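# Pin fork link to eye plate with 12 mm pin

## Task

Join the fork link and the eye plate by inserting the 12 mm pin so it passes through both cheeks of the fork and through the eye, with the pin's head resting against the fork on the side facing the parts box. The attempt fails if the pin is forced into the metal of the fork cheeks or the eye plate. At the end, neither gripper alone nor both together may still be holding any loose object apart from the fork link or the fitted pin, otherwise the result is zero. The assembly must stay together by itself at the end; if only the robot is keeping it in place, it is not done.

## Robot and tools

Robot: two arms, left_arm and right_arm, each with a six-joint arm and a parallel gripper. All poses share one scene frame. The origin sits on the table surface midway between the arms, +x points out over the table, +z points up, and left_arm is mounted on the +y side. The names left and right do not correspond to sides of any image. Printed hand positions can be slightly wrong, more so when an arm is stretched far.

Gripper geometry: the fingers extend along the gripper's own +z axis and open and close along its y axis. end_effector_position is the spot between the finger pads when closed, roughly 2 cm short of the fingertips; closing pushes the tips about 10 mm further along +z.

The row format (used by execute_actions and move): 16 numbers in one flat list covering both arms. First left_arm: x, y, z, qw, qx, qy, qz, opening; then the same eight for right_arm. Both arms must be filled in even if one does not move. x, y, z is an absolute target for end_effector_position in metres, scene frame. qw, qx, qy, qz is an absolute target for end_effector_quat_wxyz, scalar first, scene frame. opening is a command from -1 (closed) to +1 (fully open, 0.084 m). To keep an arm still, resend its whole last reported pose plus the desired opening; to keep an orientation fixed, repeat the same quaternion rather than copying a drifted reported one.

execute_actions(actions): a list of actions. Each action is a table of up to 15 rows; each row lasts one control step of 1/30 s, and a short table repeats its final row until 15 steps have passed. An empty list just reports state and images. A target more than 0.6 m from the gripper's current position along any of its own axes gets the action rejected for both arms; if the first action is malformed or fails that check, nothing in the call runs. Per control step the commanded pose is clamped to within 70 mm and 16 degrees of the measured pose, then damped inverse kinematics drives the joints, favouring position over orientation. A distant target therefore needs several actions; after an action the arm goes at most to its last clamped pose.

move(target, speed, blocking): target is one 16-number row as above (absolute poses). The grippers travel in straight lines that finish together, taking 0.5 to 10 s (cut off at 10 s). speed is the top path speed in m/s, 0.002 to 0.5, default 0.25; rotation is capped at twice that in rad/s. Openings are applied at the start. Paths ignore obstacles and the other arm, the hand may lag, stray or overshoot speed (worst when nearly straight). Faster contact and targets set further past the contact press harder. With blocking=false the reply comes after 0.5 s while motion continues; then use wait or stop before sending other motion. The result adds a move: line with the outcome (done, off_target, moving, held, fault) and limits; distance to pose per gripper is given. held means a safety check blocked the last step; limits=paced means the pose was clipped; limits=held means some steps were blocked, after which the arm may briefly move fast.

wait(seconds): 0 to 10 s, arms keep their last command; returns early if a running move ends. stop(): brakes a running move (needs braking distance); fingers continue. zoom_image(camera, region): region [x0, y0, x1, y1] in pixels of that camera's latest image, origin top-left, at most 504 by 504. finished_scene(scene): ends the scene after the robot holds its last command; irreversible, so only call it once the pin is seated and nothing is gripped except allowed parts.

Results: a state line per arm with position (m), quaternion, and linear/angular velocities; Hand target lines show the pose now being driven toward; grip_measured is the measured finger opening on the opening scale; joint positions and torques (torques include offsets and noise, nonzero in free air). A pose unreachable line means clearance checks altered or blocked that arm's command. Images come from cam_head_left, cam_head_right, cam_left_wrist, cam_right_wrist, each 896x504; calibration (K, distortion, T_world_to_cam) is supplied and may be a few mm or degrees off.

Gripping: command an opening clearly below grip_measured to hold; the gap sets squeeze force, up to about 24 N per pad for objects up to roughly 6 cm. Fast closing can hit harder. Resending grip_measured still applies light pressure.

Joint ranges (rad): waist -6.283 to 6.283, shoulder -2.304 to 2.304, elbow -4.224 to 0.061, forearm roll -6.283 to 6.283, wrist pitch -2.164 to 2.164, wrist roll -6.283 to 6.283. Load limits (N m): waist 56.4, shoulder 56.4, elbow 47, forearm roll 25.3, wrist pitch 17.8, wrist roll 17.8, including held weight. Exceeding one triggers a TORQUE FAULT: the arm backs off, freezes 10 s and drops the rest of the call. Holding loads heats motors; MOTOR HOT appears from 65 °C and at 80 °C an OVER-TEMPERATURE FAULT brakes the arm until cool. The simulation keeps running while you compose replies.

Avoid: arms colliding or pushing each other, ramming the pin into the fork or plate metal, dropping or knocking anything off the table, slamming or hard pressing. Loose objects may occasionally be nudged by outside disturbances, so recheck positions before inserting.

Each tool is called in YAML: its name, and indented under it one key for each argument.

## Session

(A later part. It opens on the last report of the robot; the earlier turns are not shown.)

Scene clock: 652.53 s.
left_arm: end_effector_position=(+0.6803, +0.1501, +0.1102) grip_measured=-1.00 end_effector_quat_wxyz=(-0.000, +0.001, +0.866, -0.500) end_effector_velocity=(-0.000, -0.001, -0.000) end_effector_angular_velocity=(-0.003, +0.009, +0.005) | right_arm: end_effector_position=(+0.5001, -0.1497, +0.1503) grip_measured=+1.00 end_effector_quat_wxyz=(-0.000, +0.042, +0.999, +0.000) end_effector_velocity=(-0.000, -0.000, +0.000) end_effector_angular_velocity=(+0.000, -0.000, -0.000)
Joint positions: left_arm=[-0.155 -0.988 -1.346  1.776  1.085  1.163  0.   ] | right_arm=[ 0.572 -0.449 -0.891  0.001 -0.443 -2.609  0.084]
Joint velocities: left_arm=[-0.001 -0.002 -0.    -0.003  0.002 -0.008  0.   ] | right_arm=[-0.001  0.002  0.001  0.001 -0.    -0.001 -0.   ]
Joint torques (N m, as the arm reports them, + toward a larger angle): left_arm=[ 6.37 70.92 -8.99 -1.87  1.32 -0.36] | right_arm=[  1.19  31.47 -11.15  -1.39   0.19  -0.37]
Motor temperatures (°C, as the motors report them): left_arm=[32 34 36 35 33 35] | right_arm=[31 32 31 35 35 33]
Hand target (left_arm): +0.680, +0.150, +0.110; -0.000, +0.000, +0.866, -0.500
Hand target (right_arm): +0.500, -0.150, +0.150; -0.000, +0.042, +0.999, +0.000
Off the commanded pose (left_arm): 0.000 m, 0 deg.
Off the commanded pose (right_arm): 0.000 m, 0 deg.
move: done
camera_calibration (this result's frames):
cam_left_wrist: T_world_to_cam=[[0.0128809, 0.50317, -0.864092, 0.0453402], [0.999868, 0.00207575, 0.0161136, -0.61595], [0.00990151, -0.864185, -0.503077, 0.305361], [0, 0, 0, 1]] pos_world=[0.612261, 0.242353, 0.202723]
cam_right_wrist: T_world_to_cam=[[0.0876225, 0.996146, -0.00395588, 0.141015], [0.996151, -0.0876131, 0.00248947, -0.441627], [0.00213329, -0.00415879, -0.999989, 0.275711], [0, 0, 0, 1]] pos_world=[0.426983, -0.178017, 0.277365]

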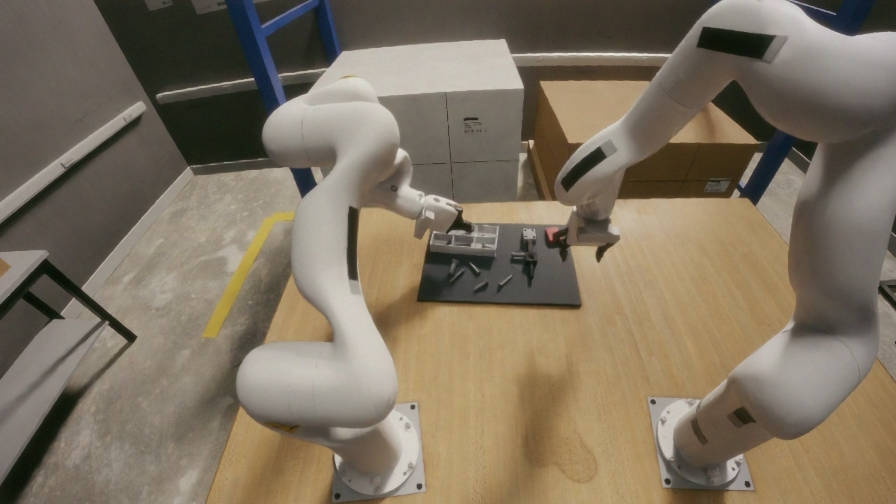

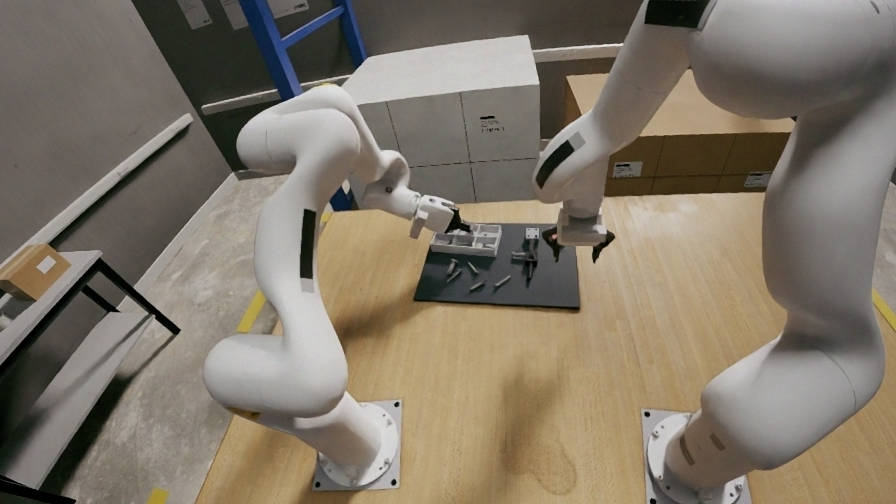

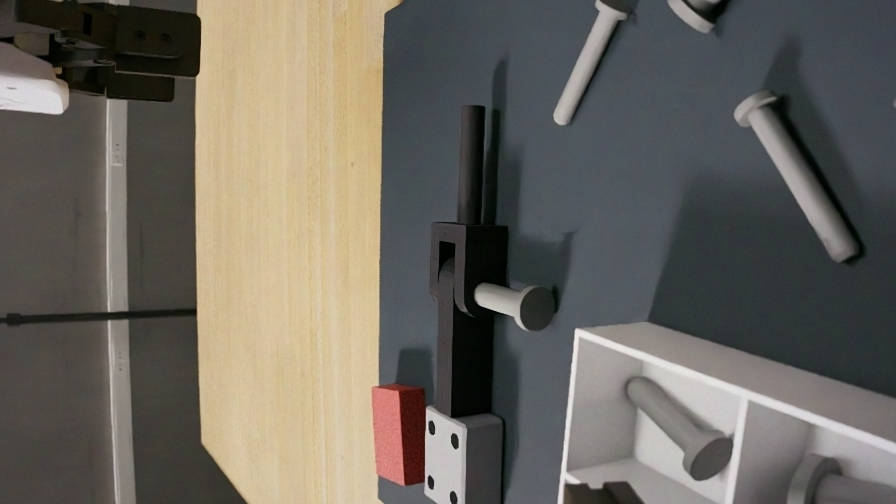

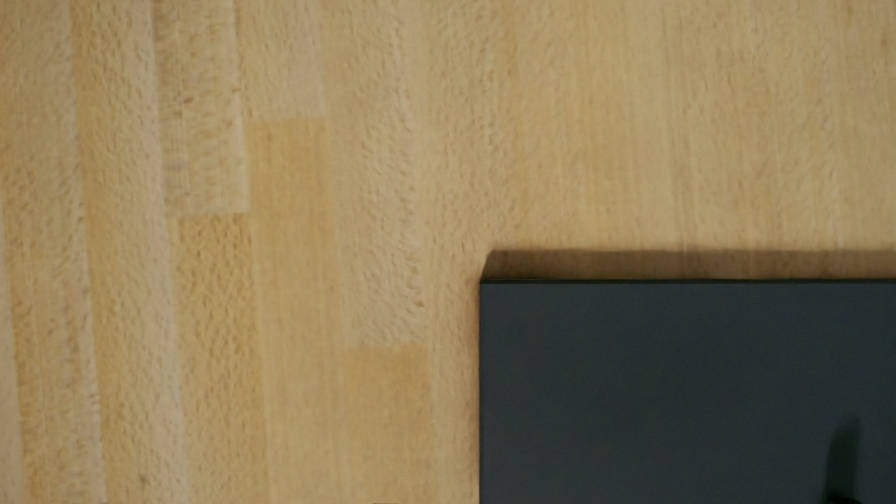

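move:
  target: [0.62,0.06,0.10,0.212,0.675,0.675,-0.212,-1,0.45,-0.2,0.15,0,0.042,0.999,0,1]

move:
  target: [0.631,0.032,0.043,0.212,0.675,0.675,-0.212,-1,0.45,-0.2,0.15,0,0.042,0.999,0,1]
  speed: 0.05

move:
  target: [0.631,0.013,0.043,0.212,0.675,0.675,-0.212,-1,0.45,-0.2,0.15,0,0.042,0.999,0,1]
  speed: 0.004

Scene clock: 659.60 s.
left_arm: end_effector_position=(+0.6200, +0.0600, +0.0999) grip_measured=-1.00 end_effector_quat_wxyz=(+0.212, +0.674, +0.675, -0.212) end_effector_velocity=(-0.001, -0.001, -0.000) end_effector_angular_velocity=(-0.002, -0.008, -0.004) | right_arm: end_effector_position=(+0.4500, -0.1999, +0.1502) grip_measured=+1.00 end_effector_quat_wxyz=(+0.000, +0.042, +0.999, +0.000) end_effector_velocity=(-0.001, -0.000, -0.000) end_effector_angular_velocity=(+0.000, +0.000, +0.000)
Joint positions: left_arm=[-0.439 -0.792 -1.179  1.86   0.61   2.454  0.   ] | right_arm=[ 0.516 -0.321 -0.703  0.    -0.382 -2.664  0.084]
Joint velocities: left_arm=[-0.002  0.001  0.005 -0.014 -0.003  0.02   0.   ] | right_arm=[ 0.     0.001  0.001  0.001  0.    -0.001  0.   ]
Joint torques (N m, as the arm reports them, + toward a larger angle): left_arm=[ 7.44 63.75 -9.25 -1.11  0.86 -0.38] | right_arm=[  0.55  24.13 -11.14  -0.6    0.33  -0.5 ]
Motor temperatures (°C, as the motors report them): left_arm=[32 34 36 35 33 35] | right_arm=[31 32 31 35 35 33]
Hand target (left_arm): +0.620, +0.060, +0.100; +0.212, +0.674, +0.675, -0.212
Hand target (right_arm): +0.450, -0.200, +0.150; +0.000, +0.042, +0.999, +0.000
Off the commanded pose (left_arm): 0.000 m, 0 deg.
Off the commanded pose (right_arm): 0.000 m, 0 deg.
move: done
camera_calibration (this result's frames):
cam_left_wrist: T_world_to_cam=[[0.999932, -0.00695727, 0.00934118, -0.586071], [-0.0110886, -0.814053, 0.580685, 0.0640575], [0.00356423, -0.58075, -0.814074, 0.240808], [0, 0, 0, 1]] pos_world=[0.585883, 0.187918, 0.164313]
cam_right_wrist: T_world_to_cam=[[0.0876521, 0.996143, -0.00413859, 0.195443], [0.996149, -0.0876419, 0.0026018, -0.396144], [0.00222905, -0.00435071, -0.999988, 0.275466], [0, 0, 0, 1]] pos_world=[0.376873, -0.22821, 0.277302]

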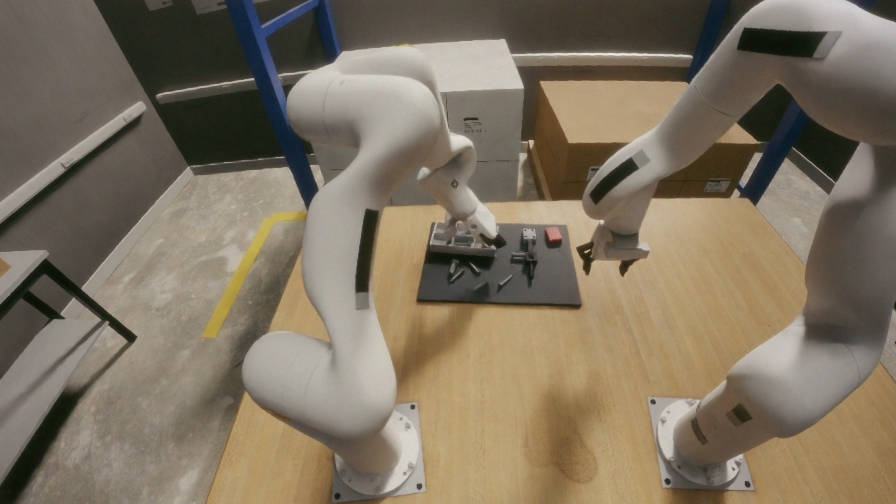

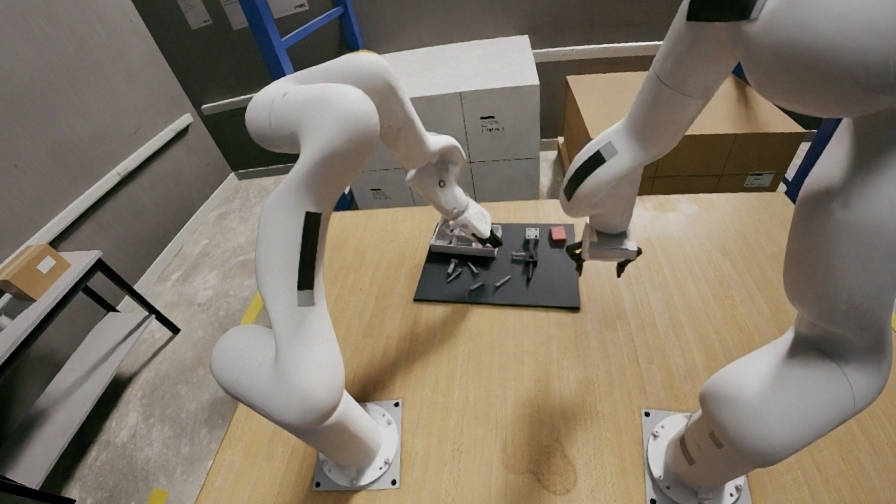

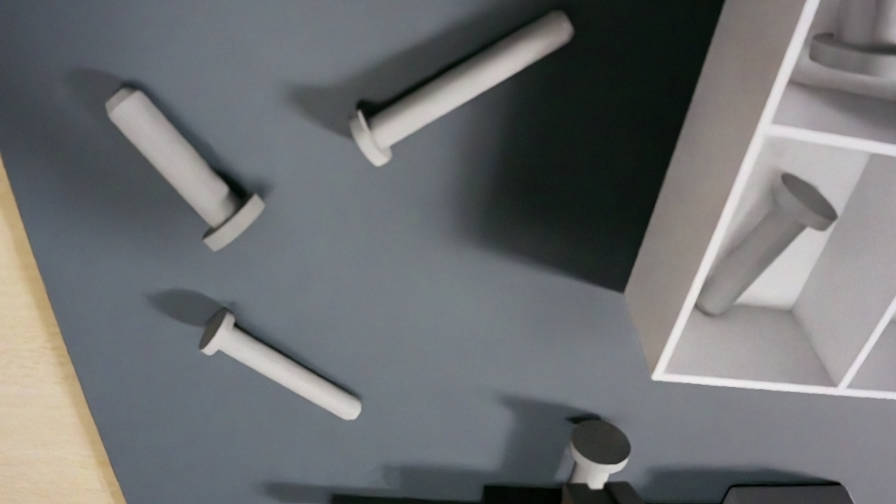

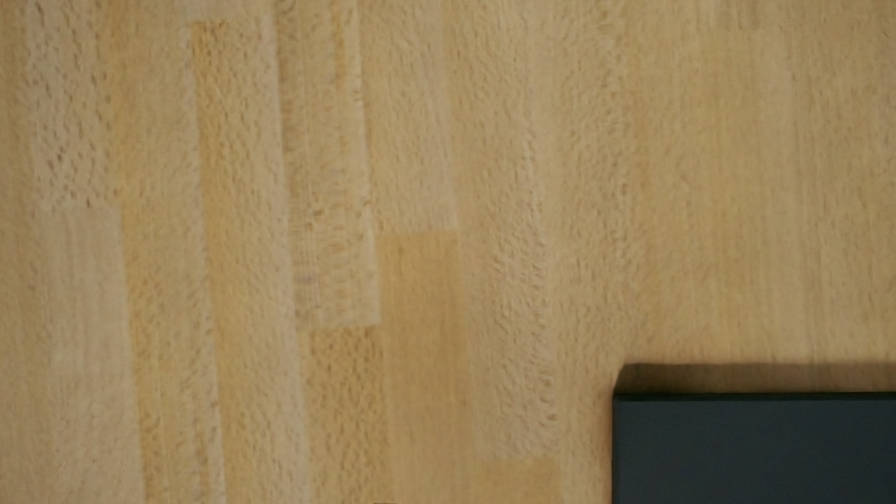

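Scene clock: 661.27 s.
left_arm: end_effector_position=(+0.6312, +0.0321, +0.0433) grip_measured=-1.00 end_effector_quat_wxyz=(+0.212, +0.675, +0.675, -0.212) end_effector_velocity=(+0.001, -0.001, -0.001) end_effector_angular_velocity=(-0.000, -0.002, -0.000) | right_arm: end_effector_position=(+0.4500, -0.2000, +0.1500) grip_measured=+1.00 end_effector_quat_wxyz=(+0.000, +0.042, +0.999, +0.000) end_effector_velocity=(+0.000, -0.001, -0.000) end_effector_angular_velocity=(-0.000, +0.000, -0.001)
Joint positions: left_arm=[-0.479 -0.934 -1.272  1.758  0.585  2.535  0.   ] | right_arm=[ 0.516 -0.321 -0.703  0.    -0.381 -2.665  0.084]
Joint velocities: left_arm=[-0.001 -0.003 -0.004 -0.003 -0.001  0.002  0.   ] | right_arm=[-0.002  0.     0.001  0.     0.    -0.     0.   ]
Joint torques (N m, as the arm reports them, + toward a larger angle): left_arm=[ 6.19 67.93 -8.86 -1.31  0.85 -0.19] | right_arm=[ -0.87  26.05 -13.31  -1.3    0.06  -0.44]
Motor temperatures (°C, as the motors report them): left_arm=[32 34 36 35 33 35] | right_arm=[31 32 31 35 35 33]
Hand target (left_arm): +0.631, +0.032, +0.043; +0.212, +0.675, +0.675, -0.212
Hand target (right_arm): +0.450, -0.200, +0.150; +0.000, +0.042, +0.999, -0.000
Off the commanded pose (left_arm): 0.000 m, 0 deg.
Off the commanded pose (right_arm): 0.000 m, 0 deg.
move: done
camera_calibration (this result's frames):
cam_left_wrist: T_world_to_cam=[[0.99992, -0.00798525, 0.00978038, -0.596914], [-0.0121802, -0.814111, 0.580582, 0.0750316], [0.00332623, -0.580655, -0.814143, 0.178694], [0, 0, 0, 1]] pos_world=[0.597186, 0.160077, 0.107758]
cam_right_wrist: T_world_to_cam=[[0.0876222, 0.996145, -0.00420553, 0.195533], [0.996151, -0.0876119, 0.0025805, -0.396162], [0.0022021, -0.00441546, -0.999988, 0.275217], [0, 0, 0, 1]] pos_world=[0.376899, -0.228273, 0.277058]

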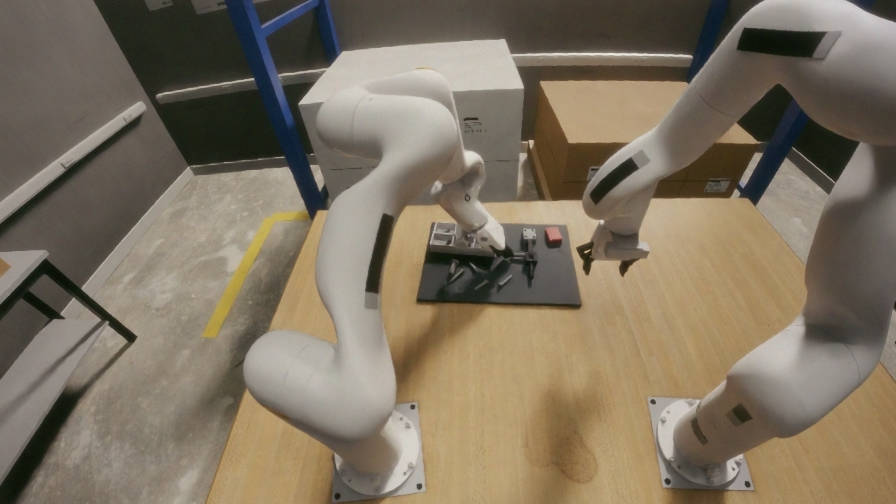

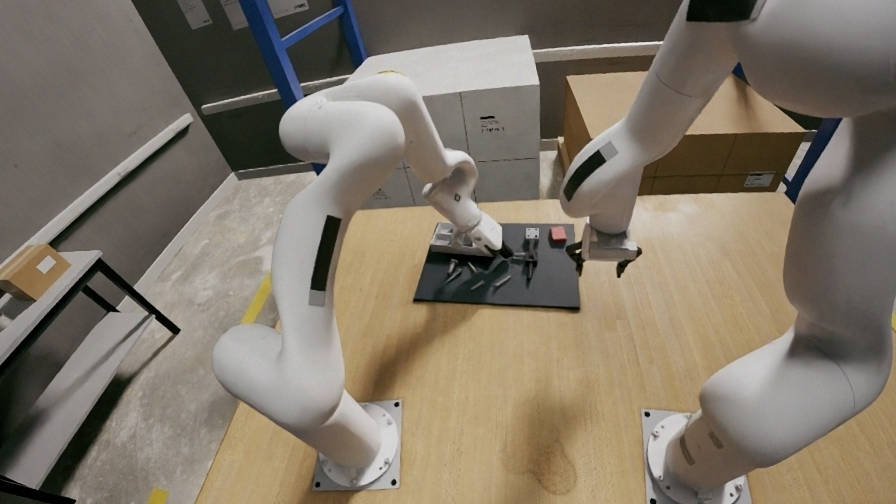

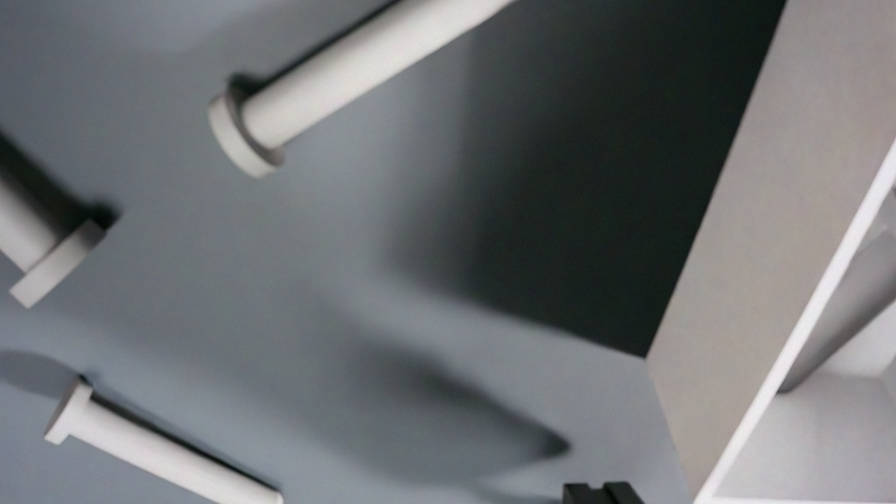

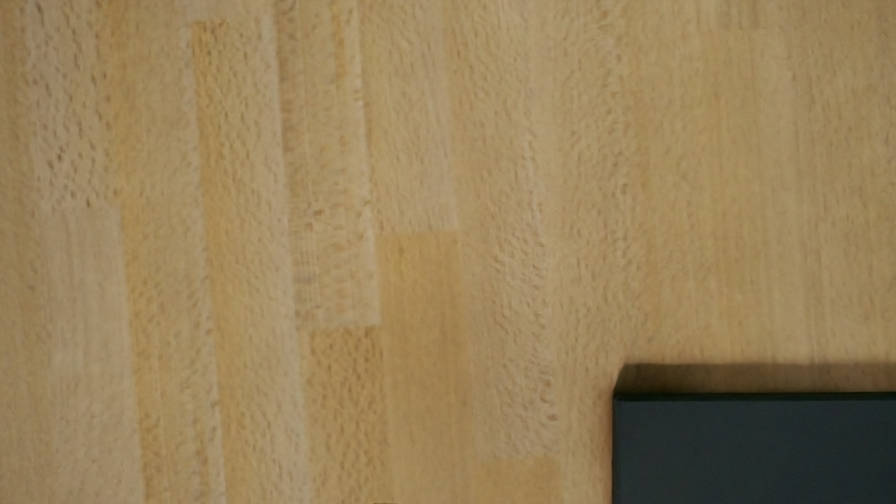

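Scene clock: 666.27 s.
left_arm: end_effector_position=(+0.6355, +0.0171, +0.0462) grip_measured=-1.00 end_effector_quat_wxyz=(+0.215, +0.672, +0.677, -0.210) end_effector_velocity=(-0.000, -0.001, +0.000) end_effector_angular_velocity=(+0.001, -0.000, +0.001) | right_arm: end_effector_position=(+0.4500, -0.2000, +0.1500) grip_measured=+1.00 end_effector_quat_wxyz=(-0.000, +0.042, +0.999, -0.000) end_effector_velocity=(+0.000, +0.000, +0.000) end_effector_angular_velocity=(+0.000, -0.000, +0.001)
Joint positions: left_arm=[-0.501 -0.94  -1.294  1.748  0.577  2.512  0.   ] | right_arm=[ 0.516 -0.321 -0.703  0.    -0.381 -2.665  0.084]
Joint velocities: left_arm=[-0.002  0.001  0.001 -0.001 -0.002 -0.001  0.   ] | right_arm=[ 0.001 -0.    -0.001  0.     0.    -0.001  0.   ]
Joint torques (N m, as the arm reports them, + toward a larger angle): left_arm=[-45.65  24.57  -8.49  -6.15   3.54  -0.32] | right_arm=[ -0.42  22.68 -11.06  -0.59   0.18  -0.2 ]
Motor temperatures (°C, as the motors report them): left_arm=[32 34 36 35 33 35] | right_arm=[31 32 31 35 35 33]
Hand target (left_arm): +0.631, +0.013, +0.043; +0.212, +0.675, +0.675, -0.212
Hand target (right_arm): +0.450, -0.200, +0.150; +0.000, +0.042, +0.999, -0.000
Off the commanded pose (left_arm): 0.007 m, 1 deg.
Off the commanded pose (right_arm): 0.000 m, 0 deg.
move: off_target (left_arm)
camera_calibration (this result's frames):
cam_left_wrist: T_world_to_cam=[[0.999893, 0.0000415795, 0.0146217, -0.601664], [-0.00847622, -0.813179, 0.581951, 0.0587009], [0.0119143, -0.582013, -0.813092, 0.166837], [0, 0, 0, 1]] pos_world=[0.600109, 0.144861, 0.11029]
cam_right_wrist: T_world_to_cam=[[0.0876224, 0.996145, -0.00420595, 0.195533], [0.996151, -0.087612, 0.00257921, -0.396163], [0.00220078, -0.00441576, -0.999988, 0.275216], [0, 0, 0, 1]] pos_world=[0.3769, -0.228272, 0.277057]

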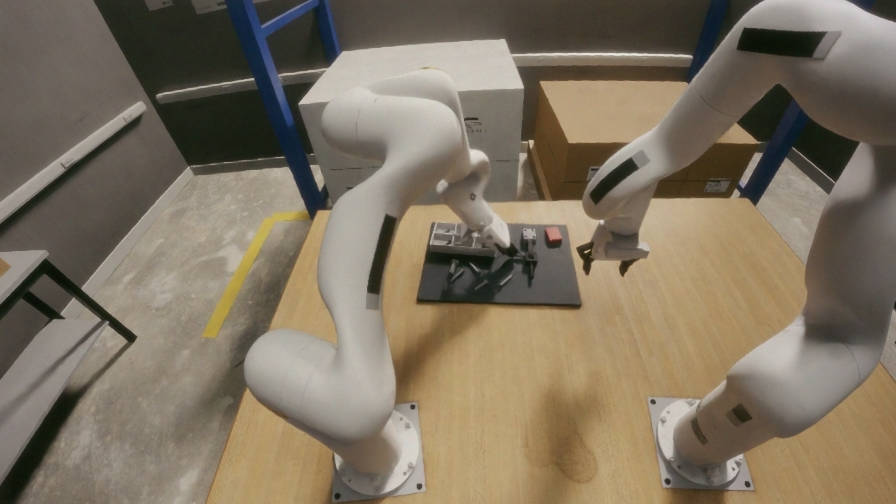

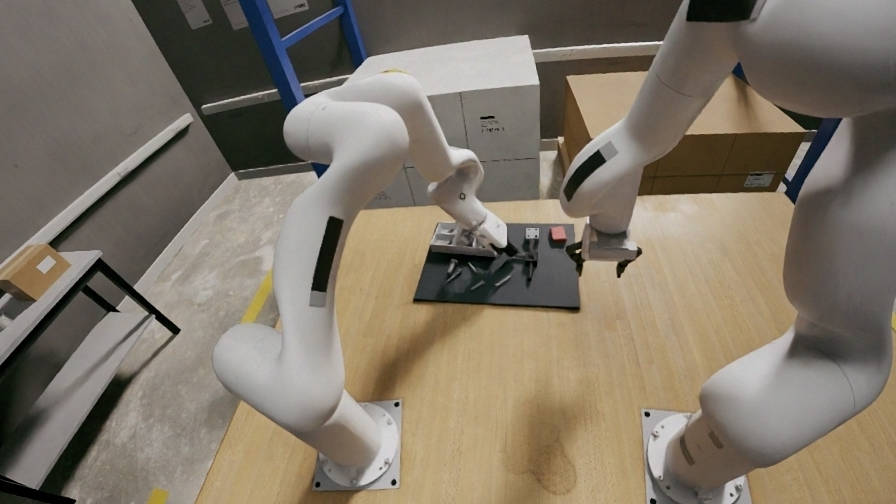

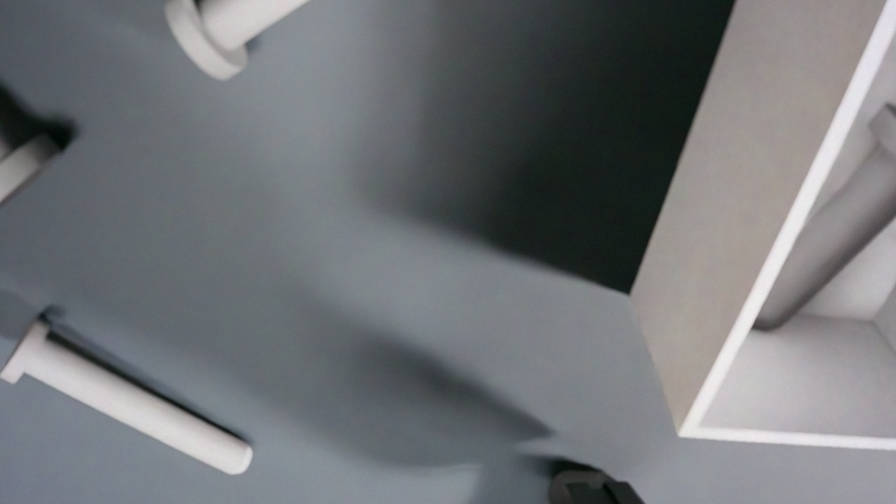

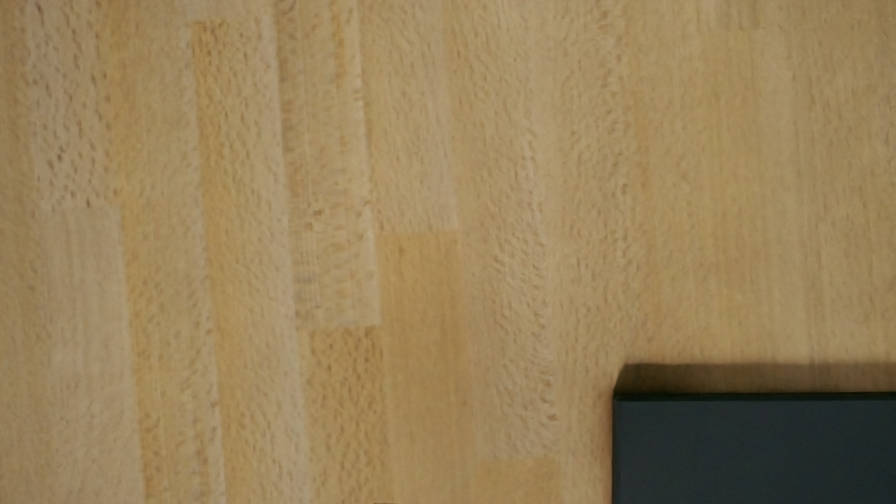

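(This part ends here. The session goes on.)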